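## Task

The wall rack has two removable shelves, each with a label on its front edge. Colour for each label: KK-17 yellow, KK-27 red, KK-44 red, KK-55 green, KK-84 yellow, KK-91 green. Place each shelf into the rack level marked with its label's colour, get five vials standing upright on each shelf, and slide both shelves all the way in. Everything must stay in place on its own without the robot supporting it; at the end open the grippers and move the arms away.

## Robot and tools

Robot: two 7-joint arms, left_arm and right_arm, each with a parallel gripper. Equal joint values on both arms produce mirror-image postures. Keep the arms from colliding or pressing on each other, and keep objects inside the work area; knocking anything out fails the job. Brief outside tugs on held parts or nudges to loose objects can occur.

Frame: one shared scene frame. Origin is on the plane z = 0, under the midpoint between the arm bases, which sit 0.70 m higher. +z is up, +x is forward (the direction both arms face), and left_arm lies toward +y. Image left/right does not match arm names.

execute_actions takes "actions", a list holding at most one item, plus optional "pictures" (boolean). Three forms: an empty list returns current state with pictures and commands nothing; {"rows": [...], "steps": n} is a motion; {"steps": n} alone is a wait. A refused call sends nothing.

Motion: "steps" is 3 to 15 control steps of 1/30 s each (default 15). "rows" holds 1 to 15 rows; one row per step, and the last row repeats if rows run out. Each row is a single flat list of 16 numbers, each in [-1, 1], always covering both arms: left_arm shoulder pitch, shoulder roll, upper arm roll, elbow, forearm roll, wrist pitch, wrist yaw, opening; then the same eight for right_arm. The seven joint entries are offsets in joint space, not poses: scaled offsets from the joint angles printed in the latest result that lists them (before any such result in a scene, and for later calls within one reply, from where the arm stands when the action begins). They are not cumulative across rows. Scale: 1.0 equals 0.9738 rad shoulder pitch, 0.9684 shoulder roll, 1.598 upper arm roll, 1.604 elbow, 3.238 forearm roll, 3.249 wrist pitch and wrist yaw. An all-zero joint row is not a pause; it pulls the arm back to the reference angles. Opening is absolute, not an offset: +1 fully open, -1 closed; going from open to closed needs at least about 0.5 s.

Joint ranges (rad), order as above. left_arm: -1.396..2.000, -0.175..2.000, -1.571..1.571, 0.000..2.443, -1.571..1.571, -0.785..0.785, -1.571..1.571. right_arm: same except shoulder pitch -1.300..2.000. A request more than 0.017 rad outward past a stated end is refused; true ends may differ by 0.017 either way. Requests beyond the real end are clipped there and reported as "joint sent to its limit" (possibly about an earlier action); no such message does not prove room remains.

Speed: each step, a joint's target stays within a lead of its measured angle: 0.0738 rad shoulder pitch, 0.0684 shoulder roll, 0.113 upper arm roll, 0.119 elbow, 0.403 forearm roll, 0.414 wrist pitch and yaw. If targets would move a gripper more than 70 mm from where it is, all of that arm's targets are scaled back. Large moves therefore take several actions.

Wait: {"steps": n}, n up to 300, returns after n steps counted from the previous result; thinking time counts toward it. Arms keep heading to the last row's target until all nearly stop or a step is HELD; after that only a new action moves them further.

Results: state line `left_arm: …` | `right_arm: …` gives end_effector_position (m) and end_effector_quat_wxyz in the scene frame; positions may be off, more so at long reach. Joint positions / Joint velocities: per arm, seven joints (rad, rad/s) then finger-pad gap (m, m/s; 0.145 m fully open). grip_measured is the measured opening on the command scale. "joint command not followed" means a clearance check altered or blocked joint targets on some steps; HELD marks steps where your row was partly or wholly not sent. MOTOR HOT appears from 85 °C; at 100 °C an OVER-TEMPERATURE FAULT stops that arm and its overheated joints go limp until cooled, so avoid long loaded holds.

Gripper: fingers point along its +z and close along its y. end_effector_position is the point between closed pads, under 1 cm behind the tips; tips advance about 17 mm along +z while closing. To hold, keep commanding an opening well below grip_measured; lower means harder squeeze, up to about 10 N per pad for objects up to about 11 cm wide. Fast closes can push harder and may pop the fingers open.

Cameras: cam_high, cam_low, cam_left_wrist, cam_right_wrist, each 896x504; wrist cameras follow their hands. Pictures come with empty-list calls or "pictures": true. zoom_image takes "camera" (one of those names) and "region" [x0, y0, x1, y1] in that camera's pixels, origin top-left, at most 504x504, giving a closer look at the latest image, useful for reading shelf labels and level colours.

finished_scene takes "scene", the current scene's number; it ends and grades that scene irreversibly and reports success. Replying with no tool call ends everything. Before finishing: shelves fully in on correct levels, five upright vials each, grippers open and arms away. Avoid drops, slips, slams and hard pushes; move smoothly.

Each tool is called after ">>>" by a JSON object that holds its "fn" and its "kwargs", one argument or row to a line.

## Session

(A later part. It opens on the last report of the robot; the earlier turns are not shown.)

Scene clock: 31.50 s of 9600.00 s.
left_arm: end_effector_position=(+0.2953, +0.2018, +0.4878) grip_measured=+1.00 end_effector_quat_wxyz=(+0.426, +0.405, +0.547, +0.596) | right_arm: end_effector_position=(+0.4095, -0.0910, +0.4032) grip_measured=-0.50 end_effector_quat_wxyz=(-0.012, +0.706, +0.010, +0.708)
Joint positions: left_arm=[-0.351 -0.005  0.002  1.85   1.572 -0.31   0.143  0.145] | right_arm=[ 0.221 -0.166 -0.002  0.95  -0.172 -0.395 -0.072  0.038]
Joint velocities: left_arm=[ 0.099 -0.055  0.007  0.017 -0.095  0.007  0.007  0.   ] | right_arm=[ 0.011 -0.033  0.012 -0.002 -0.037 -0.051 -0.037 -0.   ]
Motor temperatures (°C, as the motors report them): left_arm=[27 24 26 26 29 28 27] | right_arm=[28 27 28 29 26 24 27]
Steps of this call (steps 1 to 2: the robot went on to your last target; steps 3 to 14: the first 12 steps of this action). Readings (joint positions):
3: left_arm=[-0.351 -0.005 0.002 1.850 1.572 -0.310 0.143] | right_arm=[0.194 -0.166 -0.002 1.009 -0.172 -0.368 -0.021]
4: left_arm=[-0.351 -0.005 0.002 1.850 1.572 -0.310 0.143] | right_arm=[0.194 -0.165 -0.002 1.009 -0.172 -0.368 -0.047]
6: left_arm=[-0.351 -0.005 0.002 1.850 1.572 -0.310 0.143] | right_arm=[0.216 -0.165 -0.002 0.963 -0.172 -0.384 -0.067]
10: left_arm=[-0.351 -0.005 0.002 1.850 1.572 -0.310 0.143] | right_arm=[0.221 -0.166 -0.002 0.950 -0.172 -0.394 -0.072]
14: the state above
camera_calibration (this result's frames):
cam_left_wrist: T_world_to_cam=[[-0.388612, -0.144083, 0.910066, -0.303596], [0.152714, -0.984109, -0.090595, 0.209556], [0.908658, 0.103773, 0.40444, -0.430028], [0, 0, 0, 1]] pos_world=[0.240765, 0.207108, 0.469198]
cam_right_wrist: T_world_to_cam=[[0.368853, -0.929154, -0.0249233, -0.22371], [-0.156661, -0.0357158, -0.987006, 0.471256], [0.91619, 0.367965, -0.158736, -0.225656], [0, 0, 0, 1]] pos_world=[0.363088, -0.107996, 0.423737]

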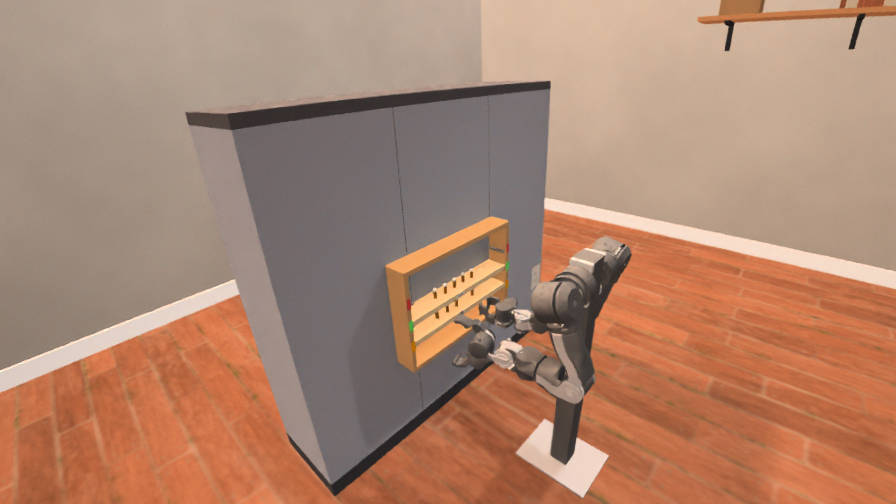

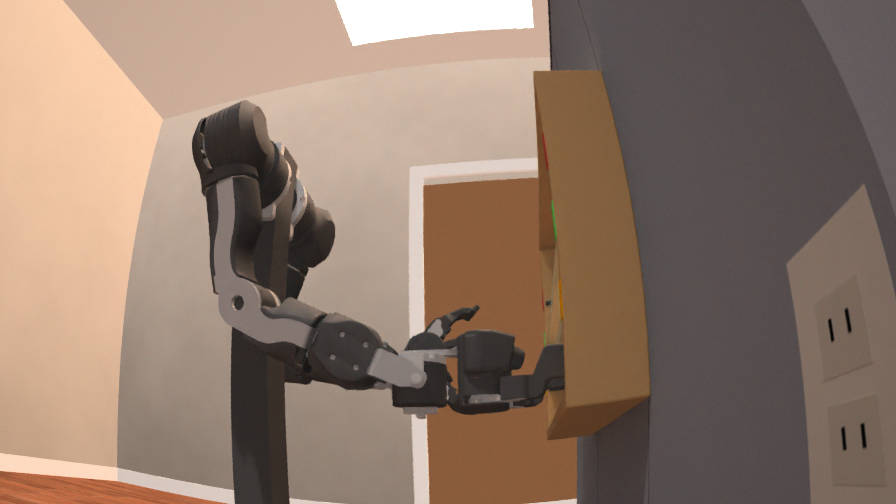

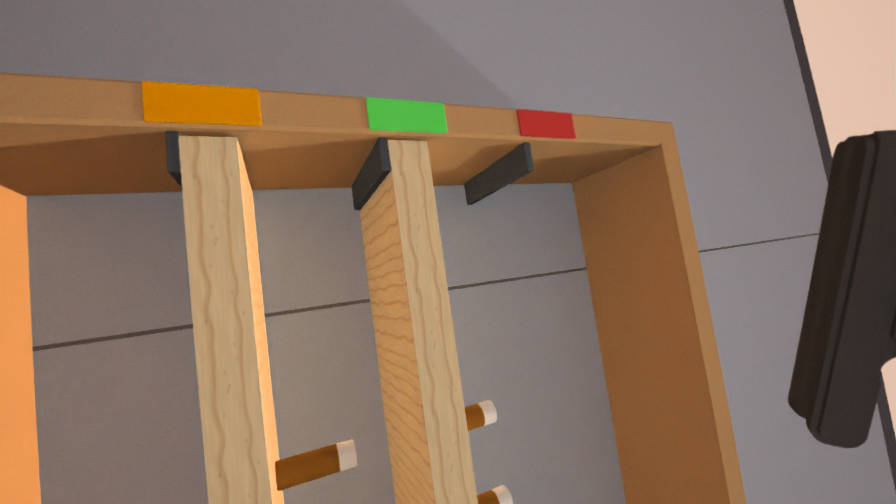

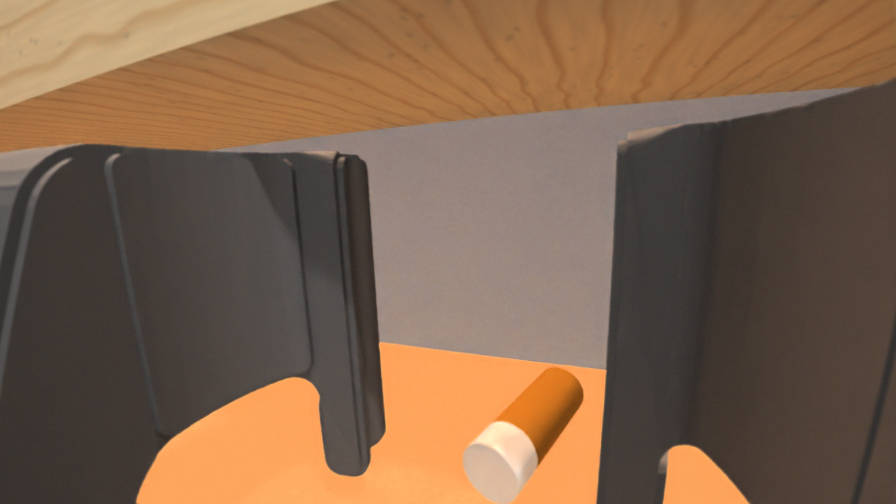

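Lower a little more, close, lift.

>>> {"fn": "execute_actions", "kwargs": {
  "actions": [
    {"rows":[[0,0,0,0,0,0,0,1,0,0,0,0,0,0.008,-0.005,-0.55],[0,0,0,0,0,0,0,1,0,0,0,0,0,0.008,-0.005,-0.6],[0,0,0,0,0,0,0,1,0,0,0,0,0,0.008,-0.005,-0.65],[0,0,0,0,0,0,0,1,0,0,0,0,0,0.008,-0.005,-0.7],[0,0,0,0,0,0,0,1,0,0,0,0,0,0.008,-0.005,-0.75],[0,0,0,0,0,0,0,1,0,0,0,0,0,0.008,-0.005,-0.8],[0,0,0,0,0,0,0,1,0,0,0,0,0,0.008,-0.005,-0.84],[0,0,0,0,0,0,0,1,0,0,0,0,0,0.008,-0.005,-0.88],[0,0,0,0,0,0,0,1,0,0,0,0,0,0.008,-0.005,-0.93]]}
  ]
}}

>>> {"fn": "execute_actions", "kwargs": {
  "actions": [
    {"rows":[[0,0,0,0,0,0,0,1,0,0,0,0.01,0,0,0,-0.93],[0,0,0,0,0,0,0,1,0,0,0,0.02,0,0,0,-0.93]],"steps":10}
  ],
  "pictures": true
}}

Scene clock: 32.07 s of 9600.00 s.
left_arm: end_effector_position=(+0.2953, +0.2018, +0.4878) grip_measured=+1.00 end_effector_quat_wxyz=(+0.426, +0.405, +0.547, +0.596) | right_arm: end_effector_position=(+0.4096, -0.0927, +0.3996) grip_measured=-0.93 end_effector_quat_wxyz=(-0.008, +0.714, +0.008, +0.700)
Joint positions: left_arm=[-0.351 -0.005  0.002  1.85   1.572 -0.31   0.143  0.145] | right_arm=[ 0.222 -0.166 -0.002  0.95  -0.172 -0.372 -0.082  0.005]
Joint velocities: left_arm=[ 0.011  0.033 -0.012  0.012 -0.022  0.007 -0.007  0.   ] | right_arm=[-0.099  0.033 -0.002 -0.002 -0.051 -0.066 -0.007  0.   ]
Motor temperatures (°C, as the motors report them): left_arm=[27 24 26 26 29 28 27] | right_arm=[28 27 28 29 26 25 27]
Steps of this call (steps 1 to 3: the last 3 steps of your previous action; steps 4 to 5: the robot went on to your last target; steps 6 to 17: the first 12 steps of this action). Readings (joint positions):
6: left_arm=[-0.351 -0.005 0.002 1.850 1.572 -0.310 0.143] | right_arm=[0.222 -0.166 -0.002 0.950 -0.172 -0.386 -0.076]
7: left_arm=[-0.351 -0.005 0.002 1.850 1.572 -0.310 0.143] | right_arm=[0.222 -0.166 -0.002 0.950 -0.172 -0.379 -0.080]
9: left_arm=[-0.351 -0.005 0.002 1.850 1.572 -0.310 0.143] | right_arm=[0.222 -0.166 -0.002 0.950 -0.172 -0.374 -0.082]
13: left_arm=[-0.351 -0.005 0.002 1.850 1.572 -0.310 0.143] | right_arm=[0.222 -0.166 -0.002 0.950 -0.172 -0.373 -0.082]
17: the state above

Scene clock: 32.40 s of 9600.00 s.
left_arm: end_effector_position=(+0.2953, +0.2018, +0.4878) grip_measured=+1.00 end_effector_quat_wxyz=(+0.426, +0.405, +0.547, +0.596) | right_arm: end_effector_position=(+0.4130, -0.0946, +0.4126) grip_measured=-0.93 end_effector_quat_wxyz=(-0.006, +0.701, +0.005, +0.713)
Joint positions: left_arm=[-0.351 -0.005  0.002  1.85   1.572 -0.31   0.143  0.145] | right_arm=[ 0.224 -0.166 -0.002  0.984 -0.172 -0.372 -0.082  0.005]
Joint velocities: left_arm=[ 0.011  0.011 -0.007  0.012 -0.022  0.007 -0.022 -0.   ] | right_arm=[-0.055 -0.011  0.017  0.002  0.007 -0.022  0.007 -0.   ]
Motor temperatures (°C, as the motors report them): left_arm=[27 24 26 26 29 28 27] | right_arm=[28 27 28 29 26 25 27]
Steps of this call (steps 1 to 3: the last 3 steps of your previous action; steps 4 to 10: the first 7 steps of this action, its rows measured from where the robot was after step 3). Readings (joint positions):
3: left_arm=[-0.351 -0.005 0.002 1.850 1.572 -0.310 0.143] | right_arm=[0.222 -0.166 -0.002 0.950 -0.172 -0.372 -0.082]
4: left_arm=[-0.351 -0.005 0.002 1.850 1.572 -0.310 0.143] | right_arm=[0.220 -0.166 -0.002 0.957 -0.172 -0.372 -0.082]
5: left_arm=[-0.351 -0.005 0.002 1.850 1.572 -0.310 0.143] | right_arm=[0.219 -0.166 -0.002 0.972 -0.172 -0.371 -0.082]
7: left_arm=[-0.351 -0.005 0.002 1.850 1.572 -0.310 0.143] | right_arm=[0.225 -0.166 -0.002 0.984 -0.172 -0.372 -0.082]
10: the state above
camera_calibration (this result's frames):
cam_left_wrist: T_world_to_cam=[[-0.388612, -0.144083, 0.910066, -0.303596], [0.152714, -0.984109, -0.090595, 0.209556], [0.908658, 0.103773, 0.40444, -0.430028], [0, 0, 0, 1]] pos_world=[0.240765, 0.207108, 0.469198]
cam_right_wrist: T_world_to_cam=[[0.354548, -0.934838, -0.0193466, -0.224999], [-0.144377, -0.0342908, -0.988928, 0.476848], [0.923824, 0.353416, -0.147127, -0.235432], [0, 0, 0, 1]] pos_world=[0.366116, -0.11078, 0.432577]

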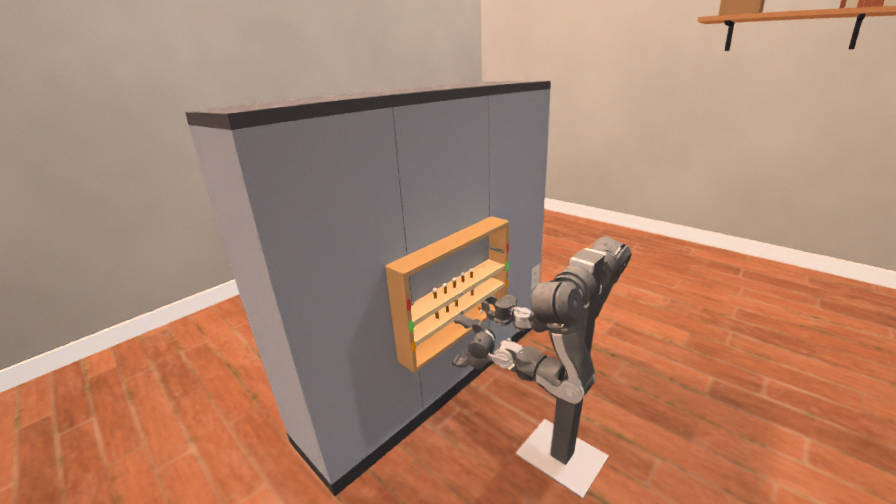

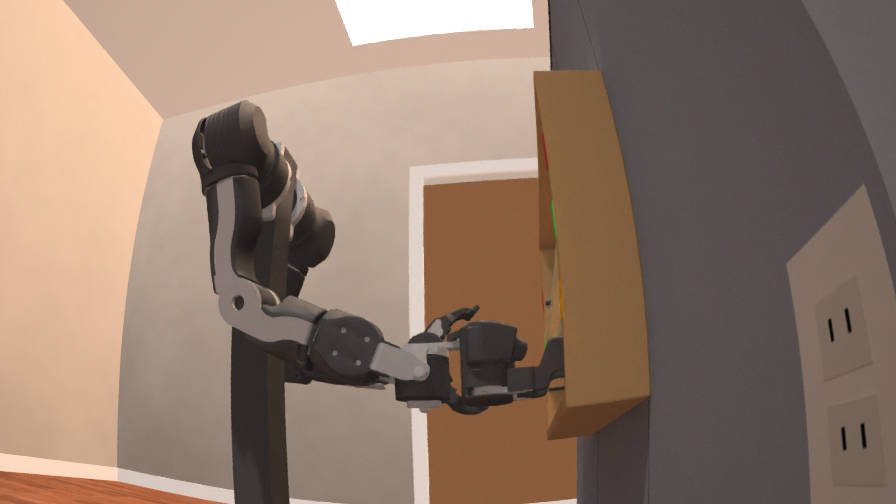

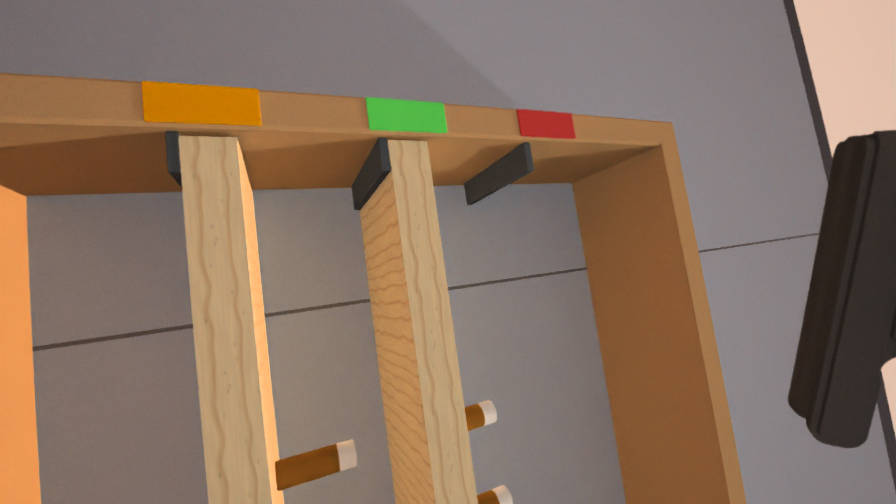

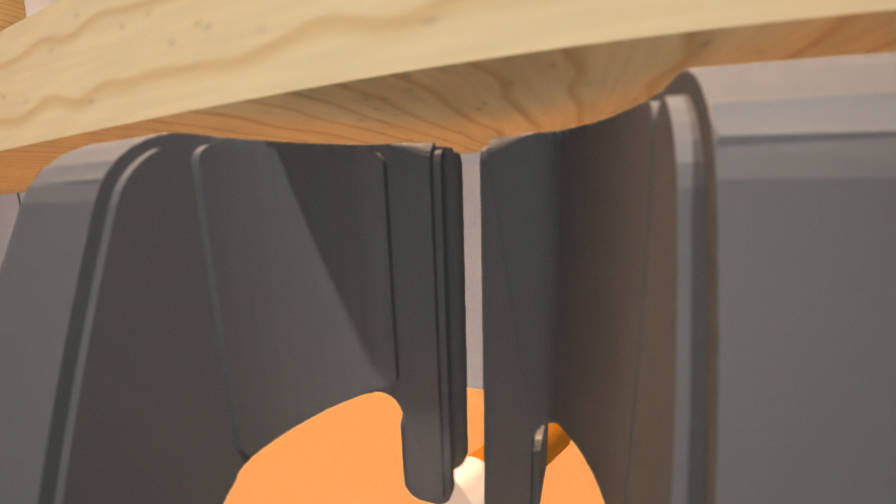

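>>> {"fn": "execute_actions", "kwargs": {
  "actions": [
    {"rows":[[0,0,0,0,0,0,0,1,0,0,0,0,0,0,0,-0.5],[0,0,0,0,0,0,0,1,0,0,0,0,0,0,0,-0.5],[0,0,0,0,0,0,0,1,0,0,0,0,0,0,0,-0.5],[0,0,0,0,0,0,0,1,0,0,0,0,0,0,-0.005,-0.5],[0,0,0,0,0,0,0,1,0.01,0,0,-0.015,0,0,-0.01,-0.5],[0,0,0,0,0,0,0,1,0.02,0,0,-0.03,0,0,-0.012,-0.5],[0,0,0,0,0,0,0,1,0.03,0,0,-0.045,0,0,-0.014,-0.5],[0,0,0,0,0,0,0,1,0.04,0,0,-0.06,0,0,-0.016,-0.5]]}
  ],
  "pictures": true
}}

Scene clock: 32.90 s of 9600.00 s.
left_arm: end_effector_position=(+0.2953, +0.2018, +0.4878) grip_measured=+1.00 end_effector_quat_wxyz=(+0.426, +0.405, +0.547, +0.596) | right_arm: end_effector_position=(+0.4167, -0.0960, +0.3963) grip_measured=-0.50 end_effector_quat_wxyz=(+0.004, +0.718, -0.002, +0.696)
Joint positions: left_arm=[-0.351 -0.005  0.002  1.85   1.572 -0.31   0.143  0.145] | right_arm=[ 0.263 -0.166 -0.002  0.89  -0.173 -0.378 -0.124  0.038]
Joint velocities: left_arm=[-0.011 -0.055 -0.002  0.002 -0.007 -0.095 -0.007  0.   ] | right_arm=[ 0.077 -0.011 -0.022  0.007 -0.022 -0.007  0.037  0.   ]
Motor temperatures (°C, as the motors report them): left_arm=[27 24 26 26 29 28 27] | right_arm=[28 27 28 29 26 25 27]
Steps of this call (steps 1 to 3: the last 3 steps of your previous action; steps 4 to 15: the first 12 steps of this action). Readings (joint positions):
4: left_arm=[-0.351 -0.005 0.002 1.850 1.572 -0.310 0.143] | right_arm=[0.224 -0.166 -0.002 0.984 -0.172 -0.372 -0.082]
5: left_arm=[-0.351 -0.005 0.002 1.850 1.572 -0.310 0.143] | right_arm=[0.224 -0.166 -0.002 0.984 -0.172 -0.372 -0.082]
7: left_arm=[-0.351 -0.005 0.002 1.850 1.572 -0.310 0.143] | right_arm=[0.224 -0.166 -0.002 0.984 -0.172 -0.372 -0.087]
11: left_arm=[-0.351 -0.005 0.002 1.850 1.572 -0.310 0.143] | right_arm=[0.262 -0.166 -0.002 0.894 -0.172 -0.373 -0.120]
15: the state above
camera_calibration (this result's frames):
cam_left_wrist: T_world_to_cam=[[-0.388612, -0.144083, 0.910066, -0.303596], [0.152714, -0.984109, -0.090595, 0.209556], [0.908658, 0.103773, 0.40444, -0.430028], [0, 0, 0, 1]] pos_world=[0.240765, 0.207108, 0.469198]
cam_right_wrist: T_world_to_cam=[[0.329444, -0.943663, -0.0310891, -0.213689], [-0.191924, -0.0346903, -0.980797, 0.477785], [0.924463, 0.329084, -0.19254, -0.225314], [0, 0, 0, 1]] pos_world=[0.370391, -0.110929, 0.418584]

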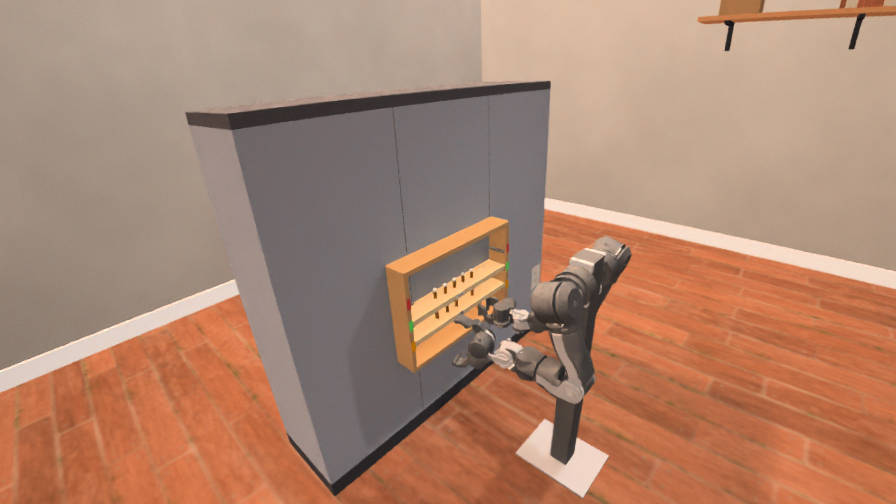

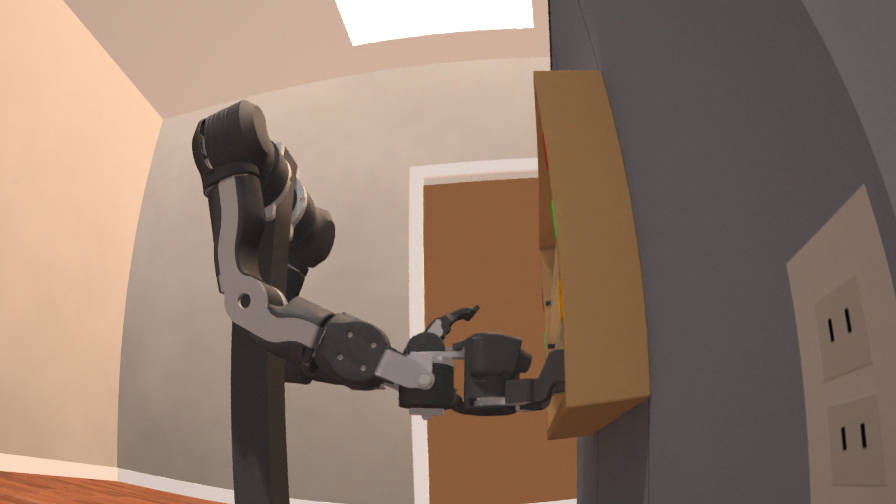

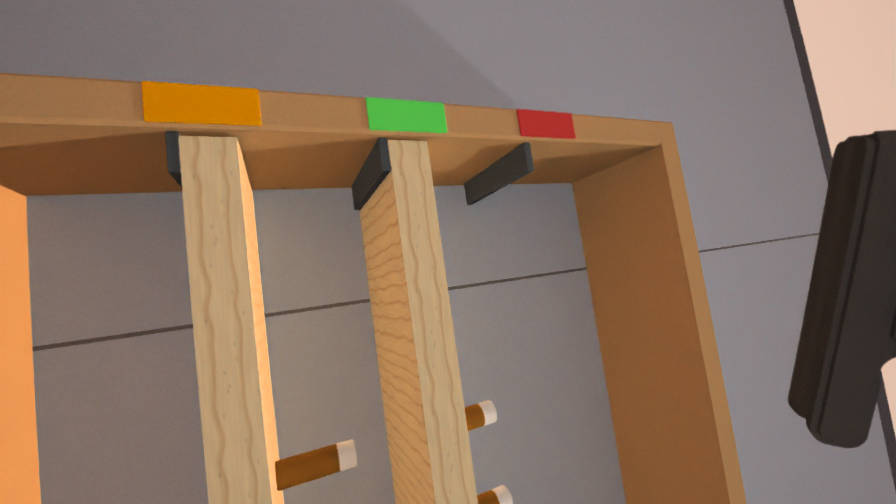

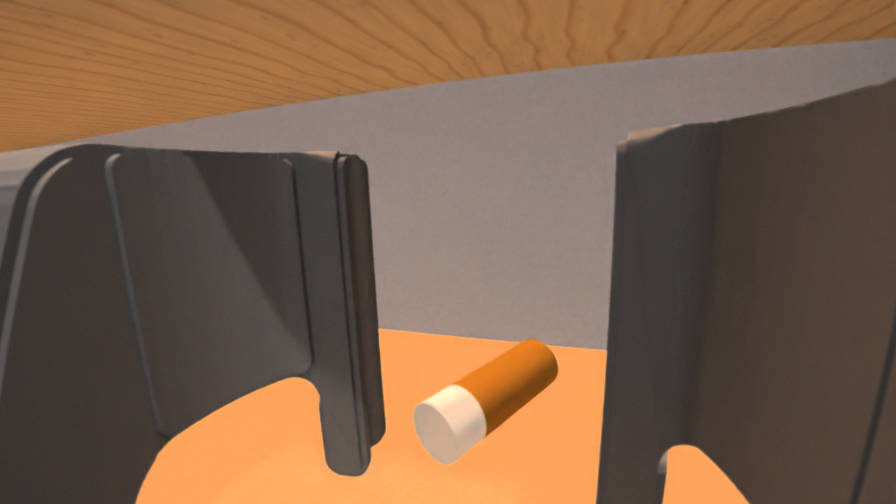

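>>> {"fn": "execute_actions", "kwargs": {
  "actions": [
    {"rows":[[0,0,0,0,0,0,0,1,0.015,0,0,-0.01,0,-0.006,0,-0.5],[0,0,0,0,0,0,0,1,0.03,0,0,-0.022,0,-0.008,0,-0.5],[0,0,0,0,0,0,0,1,0.042,0,0,-0.032,0,-0.008,0,-0.5],[0,0,0,0,0,0,0,1,0.052,0,0,-0.041,0,-0.008,0,-0.5],[0,0,0,0,0,0,0,1,0.052,0,0,-0.041,0,-0.008,0,-0.55],[0,0,0,0,0,0,0,1,0.052,0,0,-0.041,0,-0.008,0,-0.62],[0,0,0,0,0,0,0,1,0.052,0,0,-0.041,0,-0.008,0,-0.69],[0,0,0,0,0,0,0,1,0.052,0,0,-0.041,0,-0.008,0,-0.75],[0,0,0,0,0,0,0,1,0.052,0,0,-0.041,0,-0.008,0,-0.8],[0,0,0,0,0,0,0,1,0.052,0,0,-0.041,0,-0.008,0,-0.84],[0,0,0,0,0,0,0,1,0.052,0,0,-0.041,0,-0.008,0,-0.88],[0,0,0,0,0,0,0,1,0.052,0,0,-0.041,0,-0.008,0,-0.93]]}
  ]
}}

>>> {"fn": "execute_actions", "kwargs": {
  "actions": [
    {"rows":[[0,0,0,0,0,0,0,1,-0.01,0,0,0.015,0,0,0,-0.93],[0,0,0,0,0,0,0,1,-0.02,0,0,0.03,0,0,0,-0.93]],"steps":10}
  ],
  "pictures": true
}}

Scene clock: 33.57 s of 9600.00 s.
left_arm: end_effector_position=(+0.2953, +0.2018, +0.4878) grip_measured=+1.00 end_effector_quat_wxyz=(+0.426, +0.405, +0.547, +0.596) | right_arm: end_effector_position=(+0.4266, -0.0927, +0.4001) grip_measured=-0.87 end_effector_quat_wxyz=(+0.001, +0.712, +0.002, +0.702)
Joint positions: left_arm=[-0.351 -0.005  0.002  1.85   1.572 -0.31   0.143  0.145] | right_arm=[ 0.316 -0.166 -0.002  0.827 -0.173 -0.402 -0.124  0.01 ]
Joint velocities: left_arm=[ 0.033  0.011  0.007 -0.002 -0.022 -0.022 -0.051 -0.   ] | right_arm=[-0.099 -0.033 -0.007  0.012  0.007 -0.022  0.051 -0.   ]
Motor temperatures (°C, as the motors report them): left_arm=[27 24 26 26 28 28 27] | right_arm=[28 27 28 29 26 25 27]
Steps of this call (steps 1 to 3: the last 3 steps of your previous action; steps 4 to 8: the robot went on to your last target; steps 9 to 20: the first 12 steps of this action). Readings (joint positions):
9: left_arm=[-0.351 -0.005 0.002 1.850 1.572 -0.310 0.143] | right_arm=[0.270 -0.166 -0.002 0.879 -0.173 -0.386 -0.124]
10: left_arm=[-0.351 -0.005 0.002 1.850 1.572 -0.310 0.143] | right_arm=[0.285 -0.165 -0.002 0.859 -0.173 -0.394 -0.124]
12: left_arm=[-0.351 -0.005 0.002 1.850 1.572 -0.310 0.143] | right_arm=[0.315 -0.166 -0.002 0.830 -0.173 -0.399 -0.124]
16: left_arm=[-0.351 -0.005 0.002 1.850 1.572 -0.310 0.143] | right_arm=[0.317 -0.166 -0.002 0.827 -0.173 -0.402 -0.124]
20: the state above

Scene clock: 33.90 s of 9600.00 s.
left_arm: end_effector_position=(+0.2953, +0.2018, +0.4878) grip_measured=+1.00 end_effector_quat_wxyz=(+0.426, +0.405, +0.547, +0.596) | right_arm: end_effector_position=(+0.4256, -0.0953, +0.4101) grip_measured=-0.87 end_effector_quat_wxyz=(+0.003, +0.702, -0.002, +0.713)
Joint positions: left_arm=[-0.351 -0.005  0.002  1.85   1.572 -0.31   0.143  0.145] | right_arm=[ 0.297 -0.166 -0.002  0.877 -0.173 -0.403 -0.124  0.01 ]
Joint velocities: left_arm=[ 0.077 -0.011 -0.007  0.002  0.037  0.066 -0.081 -0.   ] | right_arm=[ 0.011 -0.033 -0.002 -0.002  0.022  0.007 -0.007 -0.   ]
Motor temperatures (°C, as the motors report them): left_arm=[27 24 26 26 28 28 27] | right_arm=[28 27 28 29 26 25 27]
Steps of this call (steps 1 to 3: the last 3 steps of your previous action; steps 4 to 10: the first 7 steps of this action, its rows measured from where the robot was after step 3). Readings (joint positions):
3: left_arm=[-0.351 -0.005 0.002 1.850 1.572 -0.310 0.143] | right_arm=[0.316 -0.166 -0.002 0.827 -0.173 -0.402 -0.124]
4: left_arm=[-0.351 -0.005 0.002 1.850 1.572 -0.310 0.143] | right_arm=[0.310 -0.166 -0.002 0.842 -0.173 -0.401 -0.124]
5: left_arm=[-0.351 -0.005 0.002 1.850 1.572 -0.310 0.143] | right_arm=[0.298 -0.166 -0.002 0.869 -0.173 -0.401 -0.124]
7: left_arm=[-0.351 -0.005 0.002 1.850 1.572 -0.310 0.143] | right_arm=[0.297 -0.166 -0.002 0.877 -0.173 -0.403 -0.124]
10: the state above
camera_calibration (this result's frames):
cam_left_wrist: T_world_to_cam=[[-0.388612, -0.144083, 0.910066, -0.303596], [0.152714, -0.984109, -0.090595, 0.209556], [0.908658, 0.103773, 0.40444, -0.430028], [0, 0, 0, 1]] pos_world=[0.240765, 0.207108, 0.469198]
cam_right_wrist: T_world_to_cam=[[0.332666, -0.94288, -0.0176223, -0.222341], [-0.146338, -0.0331523, -0.988679, 0.47699], [0.931622, 0.331479, -0.149007, -0.251826], [0, 0, 0, 1]] pos_world=[0.378373, -0.110352, 0.430148]

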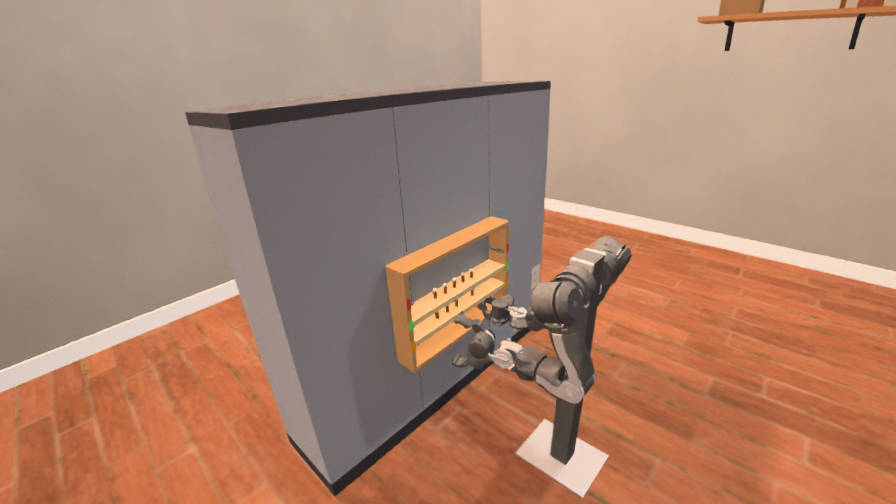

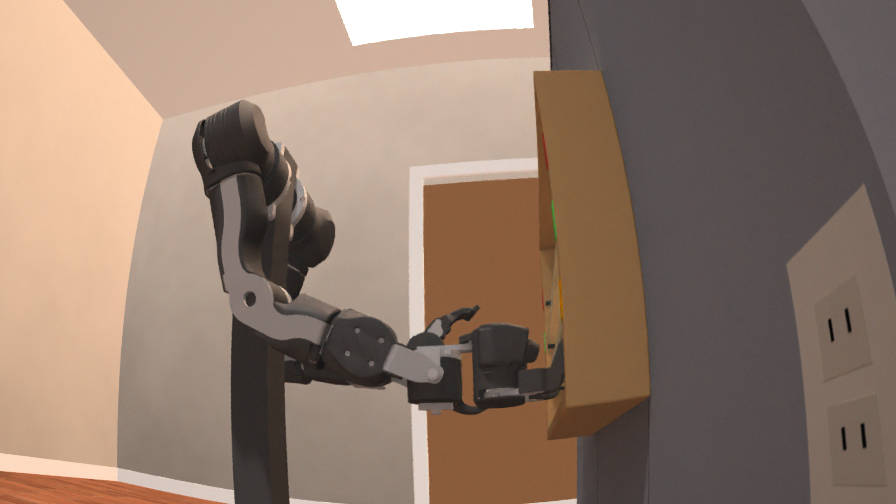

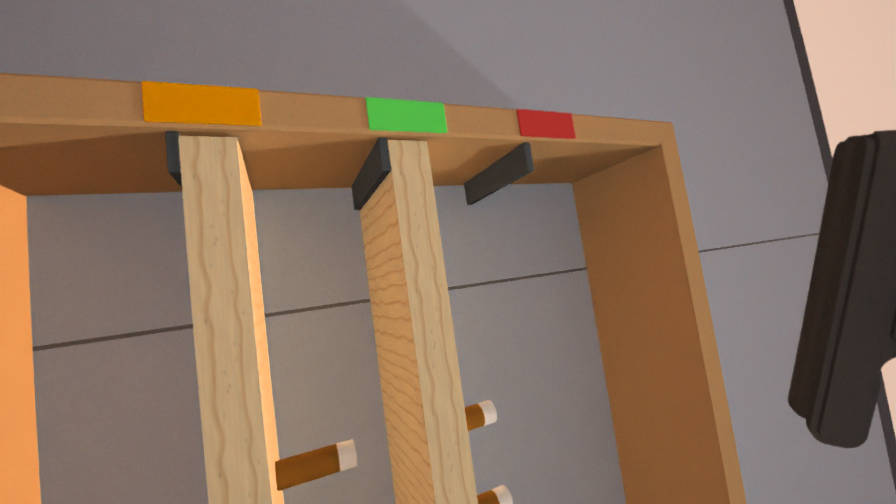

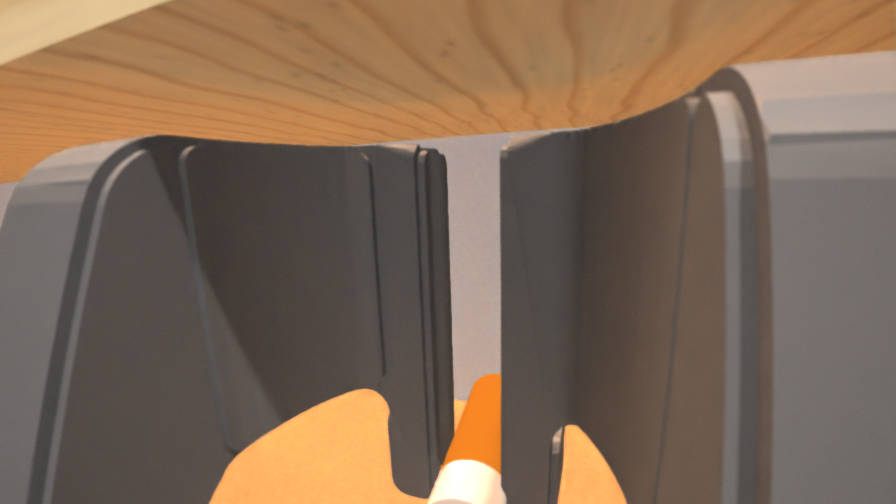

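>>> {"fn": "execute_actions", "kwargs": {
  "actions": [
    {"rows":[[0,0,0,0,0,0,0,1,0,0,0,-0.006,0,0,0,-0.93],[0,0,0,0,0,0,0,1,0,0,0,-0.012,0,0,0,-0.93],[0,0,0,0,0,0,0,1,0,0,0,-0.017,0,0,0,-0.93],[0,0,0,0,0,0,0,1,0,0,0,-0.017,0,0,0,-0.93],[0,0,0,0,0,0,0,1,0,0,0,-0.017,0,0,0,-0.78],[0,0,0,0,0,0,0,1,0,0,0,-0.017,0,0,0,-0.78],[0,0,0,0,0,0,0,1,0.006,0,0,-0.026,0,0,0,-0.78],[0,0,0,0,0,0,0,1,0.008,0,0,-0.032,0,0,0,-0.78],[0,0,0,0,0,0,0,1,0.008,0,0,-0.032,0,0,0,-0.78],[0,0,0,0,0,0,0,1,0.008,0,0,-0.032,0,0,0,-0.78],[0,0,0,0,0,0,0,1,0.008,0,0,-0.032,0,0,0,-0.84],[0,0,0,0,0,0,0,1,0.008,0,0,-0.032,0,0,0,-0.88],[0,0,0,0,0,0,0,1,0.008,0,0,-0.032,0,0,0,-0.95]]}
  ]
}}

>>> {"fn": "execute_actions", "kwargs": {
  "actions": [
    {"rows":[[0,0,0,0,0,0,0,1,-0.01,0,0,0.018,0,0,0,-0.95],[0,0,0,0,0,0,0,1,-0.03,0,0,0.042,0,0,0,-0.95],[0,0,0,0,0,0,0,1,-0.06,0,0,0.067,0,0.004,0,-0.95],[0,0,0,0,0,0,0,1,-0.09,0,0,0.092,0,0.008,0,-0.95],[0,0,0,0,0,0,0,1,-0.12,0,0,0.115,0,0.011,0,-0.95],[0,0,0,0,0,0,0,1,-0.15,0,0,0.137,0,0.013,0,-0.95],[0,0,0,0,0,0,0,1,-0.18,0,0,0.158,0,0.014,0,-0.95],[0,0,0,0,0,0,0,1,-0.21,0,0,0.178,0,0.015,0,-0.95],[0,0,0,0,0,0,0,1,-0.24,0,0,0.198,0,0.016,0,-0.95]]}
  ],
  "pictures": true
}}

Scene clock: 34.60 s of 9600.00 s.
left_arm: end_effector_position=(+0.2953, +0.2018, +0.4878) grip_measured=+1.00 end_effector_quat_wxyz=(+0.426, +0.405, +0.547, +0.596) | right_arm: end_effector_position=(+0.4236, -0.0927, +0.3965) grip_measured=-0.86 end_effector_quat_wxyz=(+0.001, +0.715, +0.001, +0.699)
Joint positions: left_arm=[-0.351 -0.005  0.002  1.85   1.572 -0.31   0.143  0.145] | right_arm=[ 0.305 -0.166 -0.002  0.828 -0.173 -0.405 -0.124  0.011]
Joint velocities: left_arm=[ 0.033  0.033 -0.002 -0.002  0.007 -0.051 -0.051 -0.   ] | right_arm=[ 0.077 -0.011 -0.017  0.002 -0.022 -0.007  0.037 -0.   ]
Motor temperatures (°C, as the motors report them): left_arm=[27 24 26 27 28 28 27] | right_arm=[28 27 28 29 26 25 27]
Steps of this call (steps 1 to 3: the last 3 steps of your previous action; steps 4 to 9: the robot went on to your last target; steps 10 to 21: the first 12 steps of this action). Readings (joint positions):
10: left_arm=[-0.351 -0.005 0.002 1.850 1.572 -0.310 0.143] | right_arm=[0.298 -0.166 -0.002 0.874 -0.173 -0.403 -0.124]
11: left_arm=[-0.351 -0.005 0.002 1.850 1.572 -0.310 0.143] | right_arm=[0.299 -0.166 -0.002 0.865 -0.173 -0.404 -0.124]
13: left_arm=[-0.351 -0.005 0.002 1.850 1.572 -0.310 0.143] | right_arm=[0.297 -0.166 -0.002 0.850 -0.173 -0.403 -0.124]
17: left_arm=[-0.351 -0.005 0.002 1.850 1.572 -0.310 0.143] | right_arm=[0.305 -0.166 -0.002 0.831 -0.173 -0.404 -0.124]
21: the state above

Scene clock: 35.10 s of 9600.00 s.
left_arm: end_effector_position=(+0.2953, +0.2018, +0.4878) grip_measured=+1.00 end_effector_quat_wxyz=(+0.426, +0.405, +0.547, +0.596) | right_arm: end_effector_position=(+0.3801, -0.1106, +0.4061) grip_measured=-0.86 end_effector_quat_wxyz=(+0.017, +0.706, -0.018, +0.708)
Joint positions: left_arm=[-0.351 -0.005  0.002  1.85   1.572 -0.31   0.143  0.145] | right_arm=[ 0.068 -0.165 -0.002  1.144 -0.173 -0.355 -0.124  0.01 ]
Joint velocities: left_arm=[-0.055 -0.011  0.002 -0.017  0.022 -0.022  0.022 -0.   ] | right_arm=[ 0.253 -0.011 -0.012 -0.002  0.051 -0.051  0.066  0.   ]
Motor temperatures (°C, as the motors report them): left_arm=[27 24 26 27 28 28 27] | right_arm=[28 27 28 29 26 25 27]
Steps of this call (steps 1 to 3: the last 3 steps of your previous action; steps 4 to 15: the first 12 steps of this action, its rows measured from where the robot was after step 3). Readings (joint positions):
3: left_arm=[-0.351 -0.005 0.002 1.850 1.572 -0.310 0.143] | right_arm=[0.305 -0.166 -0.002 0.828 -0.173 -0.405 -0.124]
4: left_arm=[-0.351 -0.005 0.002 1.850 1.572 -0.310 0.143] | right_arm=[0.298 -0.166 -0.002 0.846 -0.173 -0.403 -0.124]
5: left_arm=[-0.351 -0.005 0.002 1.850 1.572 -0.310 0.143] | right_arm=[0.280 -0.166 -0.002 0.887 -0.173 -0.402 -0.124]
7: left_arm=[-0.351 -0.005 0.002 1.850 1.572 -0.310 0.143] | right_arm=[0.229 -0.166 -0.002 0.976 -0.173 -0.394 -0.124]
11: left_arm=[-0.351 -0.005 0.002 1.850 1.572 -0.310 0.143] | right_arm=[0.098 -0.166 -0.002 1.105 -0.173 -0.364 -0.124]
15: the state above
camera_calibration (this result's frames):
cam_left_wrist: T_world_to_cam=[[-0.388612, -0.144083, 0.910066, -0.303596], [0.152714, -0.984109, -0.090595, 0.209556], [0.908658, 0.103773, 0.40444, -0.430028], [0, 0, 0, 1]] pos_world=[0.240765, 0.207108, 0.469198]
cam_right_wrist: T_world_to_cam=[[0.29133, -0.956306, -0.0245963, -0.204637], [-0.159958, -0.0233481, -0.986848, 0.471427], [0.943154, 0.291433, -0.159771, -0.209438], [0, 0, 0, 1]] pos_world=[0.332558, -0.123652, 0.426731]

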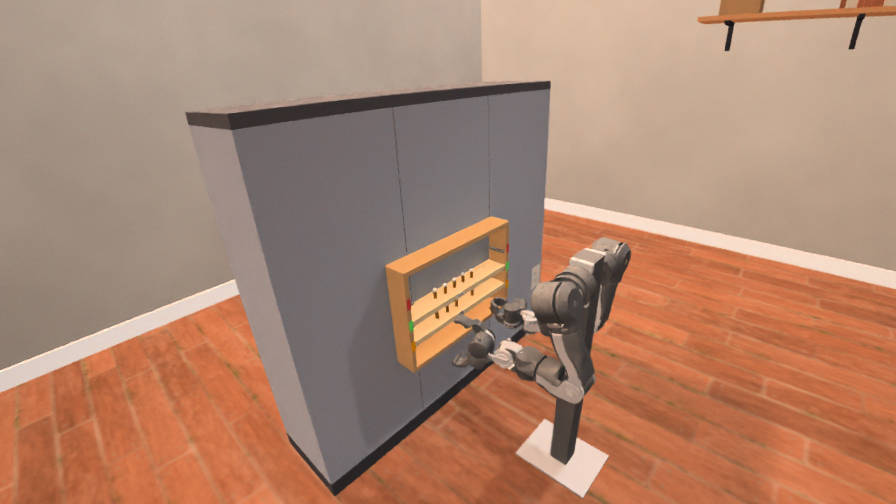

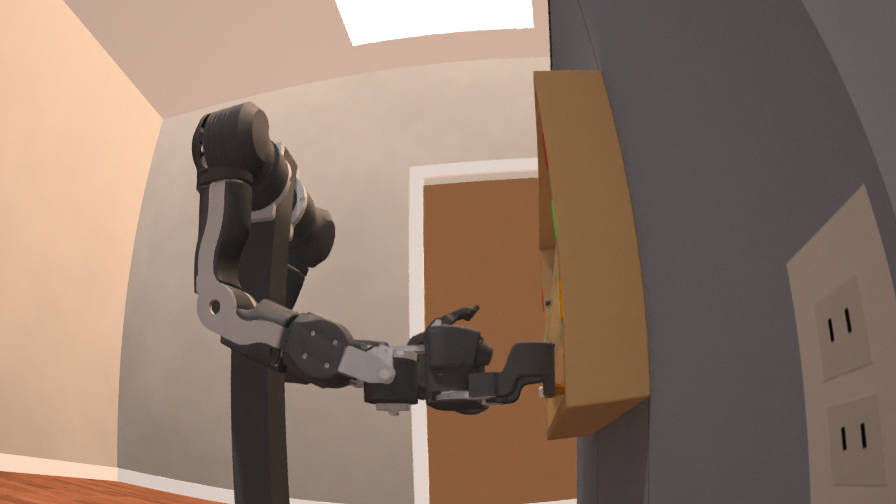

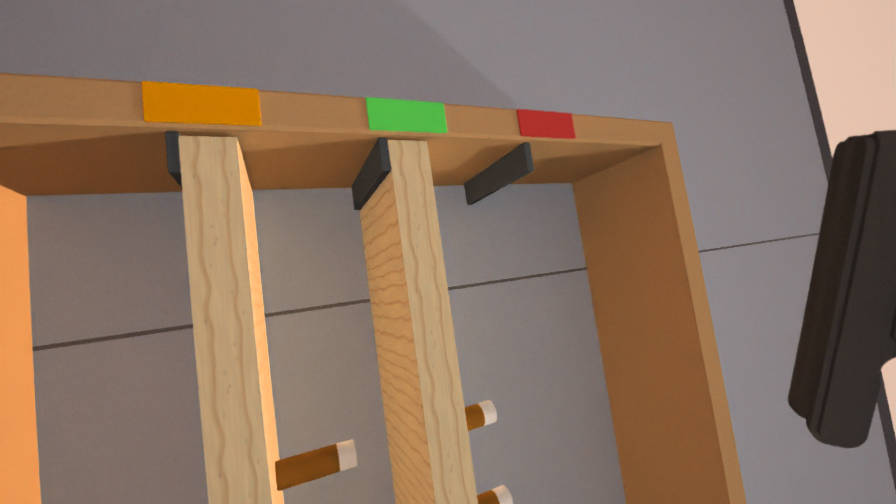

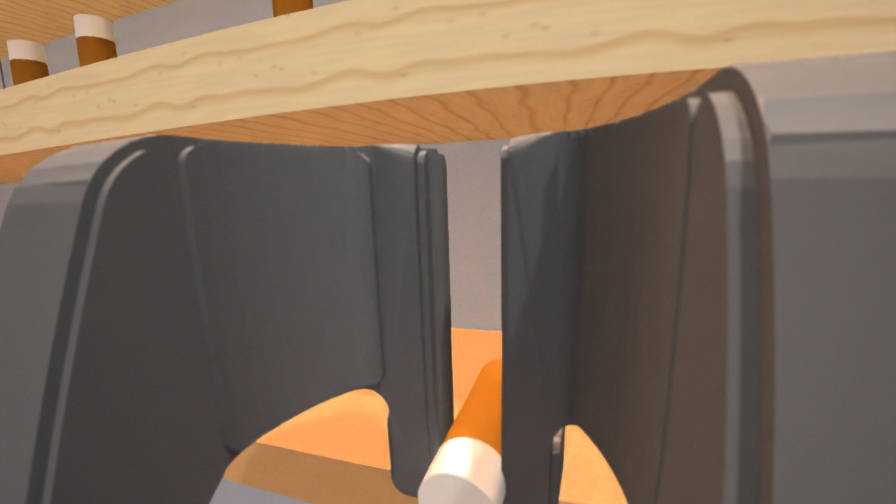

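>>> {"fn": "execute_actions", "kwargs": {
  "actions": [
    {"rows":[[0,0,0,0,0,0,0,1,-0.04,0,0,0.03,0,0,0,-0.95],[0,0,0,0,0,0,0,1,-0.08,0,0,0.06,0,0.01,0,-0.95],[0,0,0,0,0,0,0,1,-0.12,0,0,0.09,0,0.03,0.01,-0.95],[0,0,0,0,0,0,0,1,-0.14,0,0,0.13,0,0.07,0.02,-0.95],[0,0,0,0,0,0,0,1,-0.14,0,0,0.17,0,0.12,0.03,-0.95],[0,0,0,0,0,0,0,1,-0.14,0,0,0.21,0,0.17,0.038,-0.95],[0,0,0,0,0,0,0,1,-0.12,0,0,0.25,0,0.22,0.038,-0.95],[0,0,0,0,0,0,0,1,-0.09,0,0,0.265,0,0.27,0.038,-0.95],[0,0,0,0,0,0,0,1,-0.06,0,0,0.265,0,0.31,0.038,-0.95],[0,0,0,0,0,0,0,1,-0.03,0,0,0.265,0,0.348,0.038,-0.95],[0,0,0,0,0,0,0,1,0,0,0,0.265,0,0.348,0.038,-0.95],[0,0,0,0,0,0,0,1,0.022,0,0,0.265,0,0.348,0.038,-0.95]]}
  ]
}}

>>> {"fn": "execute_actions", "kwargs": {
  "actions": [
    {"steps":12}
  ],
  "pictures": true
}}

>>> {"fn": "zoom_image", "kwargs": {
  "camera": "cam_low",
  "region": [420,270,660,450]
}}

Scene clock: 35.93 s of 9600.00 s.
left_arm: end_effector_position=(+0.2953, +0.2018, +0.4878) grip_measured=+1.00 end_effector_quat_wxyz=(+0.426, +0.405, +0.547, +0.596) | right_arm: end_effector_position=(+0.3625, -0.1186, +0.3998) grip_measured=-0.86 end_effector_quat_wxyz=(+0.007, +0.895, +0.001, +0.446)
Joint positions: left_arm=[-0.351 -0.005  0.002  1.85   1.572 -0.31   0.143  0.145] | right_arm=[ 0.081 -0.165 -0.002  1.571 -0.173  0.727 -0.007  0.01 ]
Joint velocities: left_arm=[ 0.055 -0.011 -0.007  0.002 -0.007 -0.037  0.007 -0.   ] | right_arm=[ 0.165  0.033  0.012 -0.178 -0.037  0.989  0.066 -0.   ]
Motor temperatures (°C, as the motors report them): left_arm=[27 24 26 27 28 28 27] | right_arm=[28 27 28 29 26 25 27]
Steps of this call (steps 1 to 3: the last 3 steps of your previous action; steps 4 to 13: the robot went on to your last target; steps 14 to 25: the first 12 steps of this action). Readings (joint positions):
14: left_arm=[-0.351 -0.005 0.002 1.850 1.572 -0.310 0.143] | right_arm=[0.050 -0.166 -0.002 1.181 -0.173 -0.352 -0.124]
15: left_arm=[-0.351 -0.005 0.002 1.850 1.572 -0.310 0.143] | right_arm=[0.003 -0.166 -0.003 1.242 -0.173 -0.344 -0.124]
17: left_arm=[-0.351 -0.005 0.002 1.850 1.572 -0.310 0.143] | right_arm=[-0.083 -0.165 -0.003 1.335 -0.173 -0.229 -0.092]
21: left_arm=[-0.351 -0.005 0.002 1.850 1.572 -0.310 0.143] | right_arm=[-0.020 -0.164 -0.002 1.574 -0.173 0.335 -0.016]
25: the state above

Scene clock: 36.33 s of 9600.00 s.
left_arm: end_effector_position=(+0.2953, +0.2018, +0.4878) grip_measured=+1.00 end_effector_quat_wxyz=(+0.426, +0.405, +0.547, +0.596) | right_arm: end_effector_position=(+0.3604, -0.1184, +0.3967) grip_measured=-0.86 end_effector_quat_wxyz=(+0.006, +0.903, +0.001, +0.429)
Joint positions: left_arm=[-0.351 -0.005  0.002  1.85   1.572 -0.31   0.143  0.145] | right_arm=[ 0.09  -0.165 -0.002  1.569 -0.173  0.772 -0.006  0.01 ]
Joint velocities: left_arm=[-0.055  0.011  0.007  0.002 -0.007 -0.066  0.007 -0.   ] | right_arm=[ 0.033  0.033  0.007 -0.002 -0.037  0.007 -0.051 -0.   ]
Motor temperatures (°C, as the motors report them): left_arm=[27 24 26 27 28 28 27] | right_arm=[28 27 28 29 26 25 27]
Kept back: nothing.
Steps of this call (steps 1 to 3: the last 3 steps of your previous action; steps 4 to 12: the robot went on to your last target). Readings (joint positions):
1: left_arm=[-0.351 -0.005 0.002 1.850 1.572 -0.310 0.143] | right_arm=[0.084 -0.165 -0.002 1.569 -0.173 0.751 -0.007]
2: left_arm=[-0.351 -0.005 0.002 1.850 1.572 -0.310 0.143] | right_arm=[0.088 -0.165 -0.002 1.569 -0.173 0.761 -0.006]
4: left_arm=[-0.351 -0.005 0.002 1.850 1.572 -0.310 0.143] | right_arm=[0.090 -0.165 -0.002 1.569 -0.173 0.769 -0.006]
8: left_arm=[-0.351 -0.005 0.002 1.850 1.572 -0.310 0.143] | right_arm=[0.090 -0.165 -0.002 1.569 -0.173 0.772 -0.006]
12: the state above
camera_calibration (this result's frames):
cam_left_wrist: T_world_to_cam=[[-0.388612, -0.144083, 0.910066, -0.303596], [0.152714, -0.984109, -0.090595, 0.209556], [0.908658, 0.103773, 0.40444, -0.430028], [0, 0, 0, 1]] pos_world=[0.240765, 0.207108, 0.469198]
cam_right_wrist: T_world_to_cam=[[0.244889, -0.944091, -0.220729, -0.110644], [-0.748253, -0.0392558, -0.662251, 0.540182], [0.61656, 0.327339, -0.716033, 0.152626], [0, 0, 0, 1]] pos_world=[0.337185, -0.133213, 0.442599]

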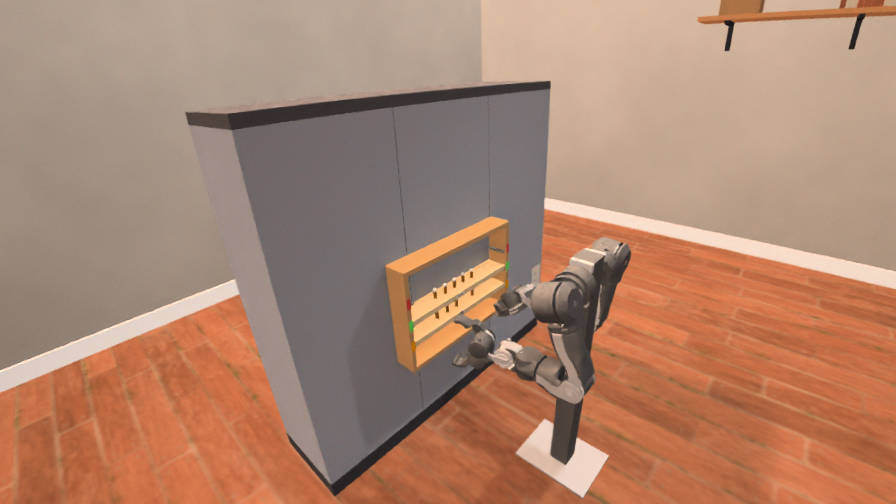

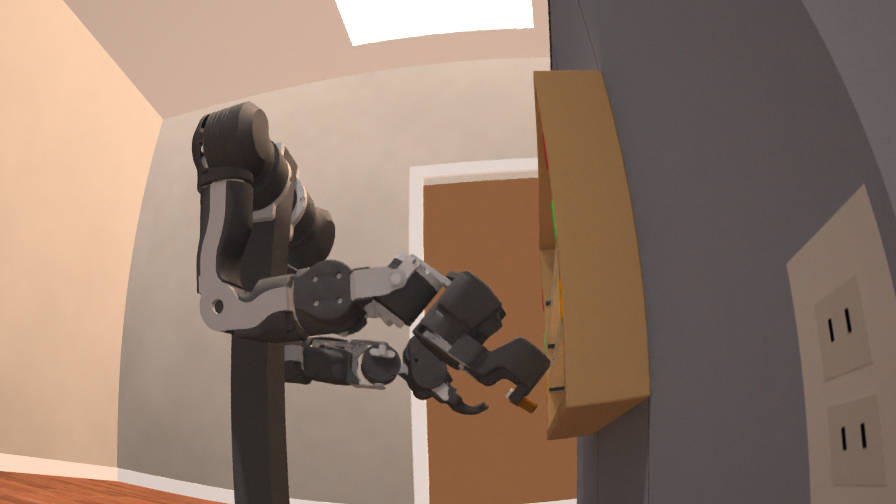

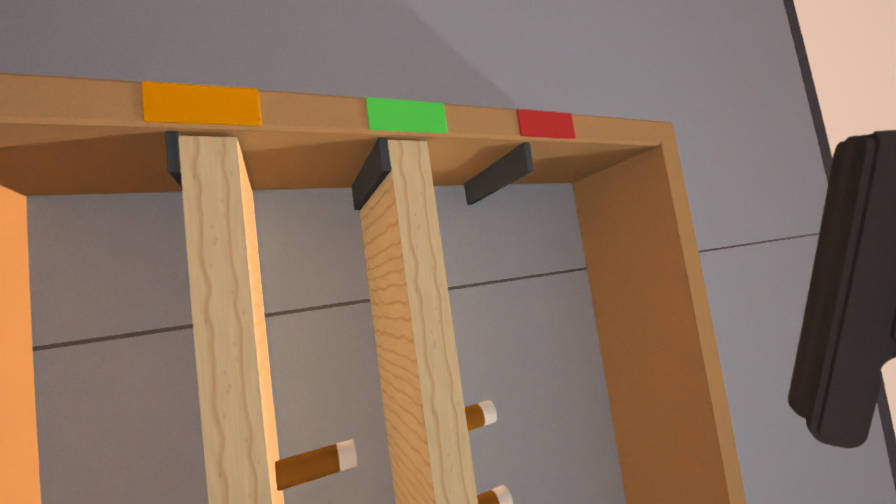

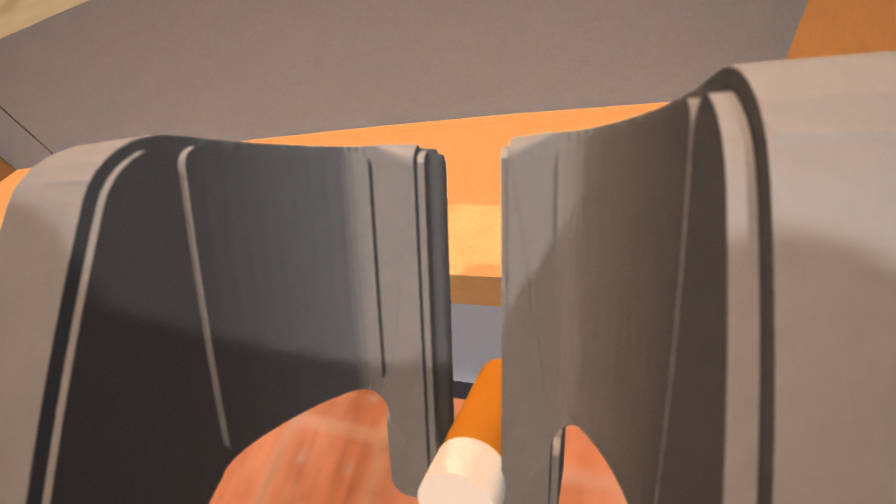

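Region (420, 270, 660, 450) of cam_low's 896x504 image, scaled by 2.100, with more detail than that image has; it fills the top 378 rows of this view, and the rest is white.

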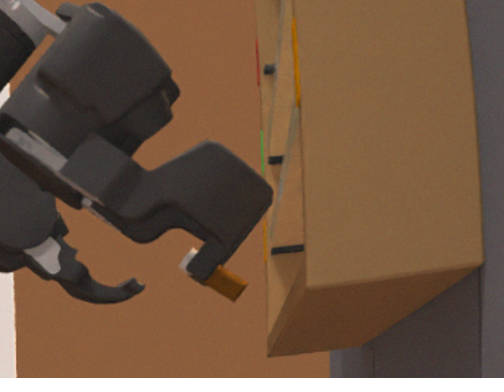

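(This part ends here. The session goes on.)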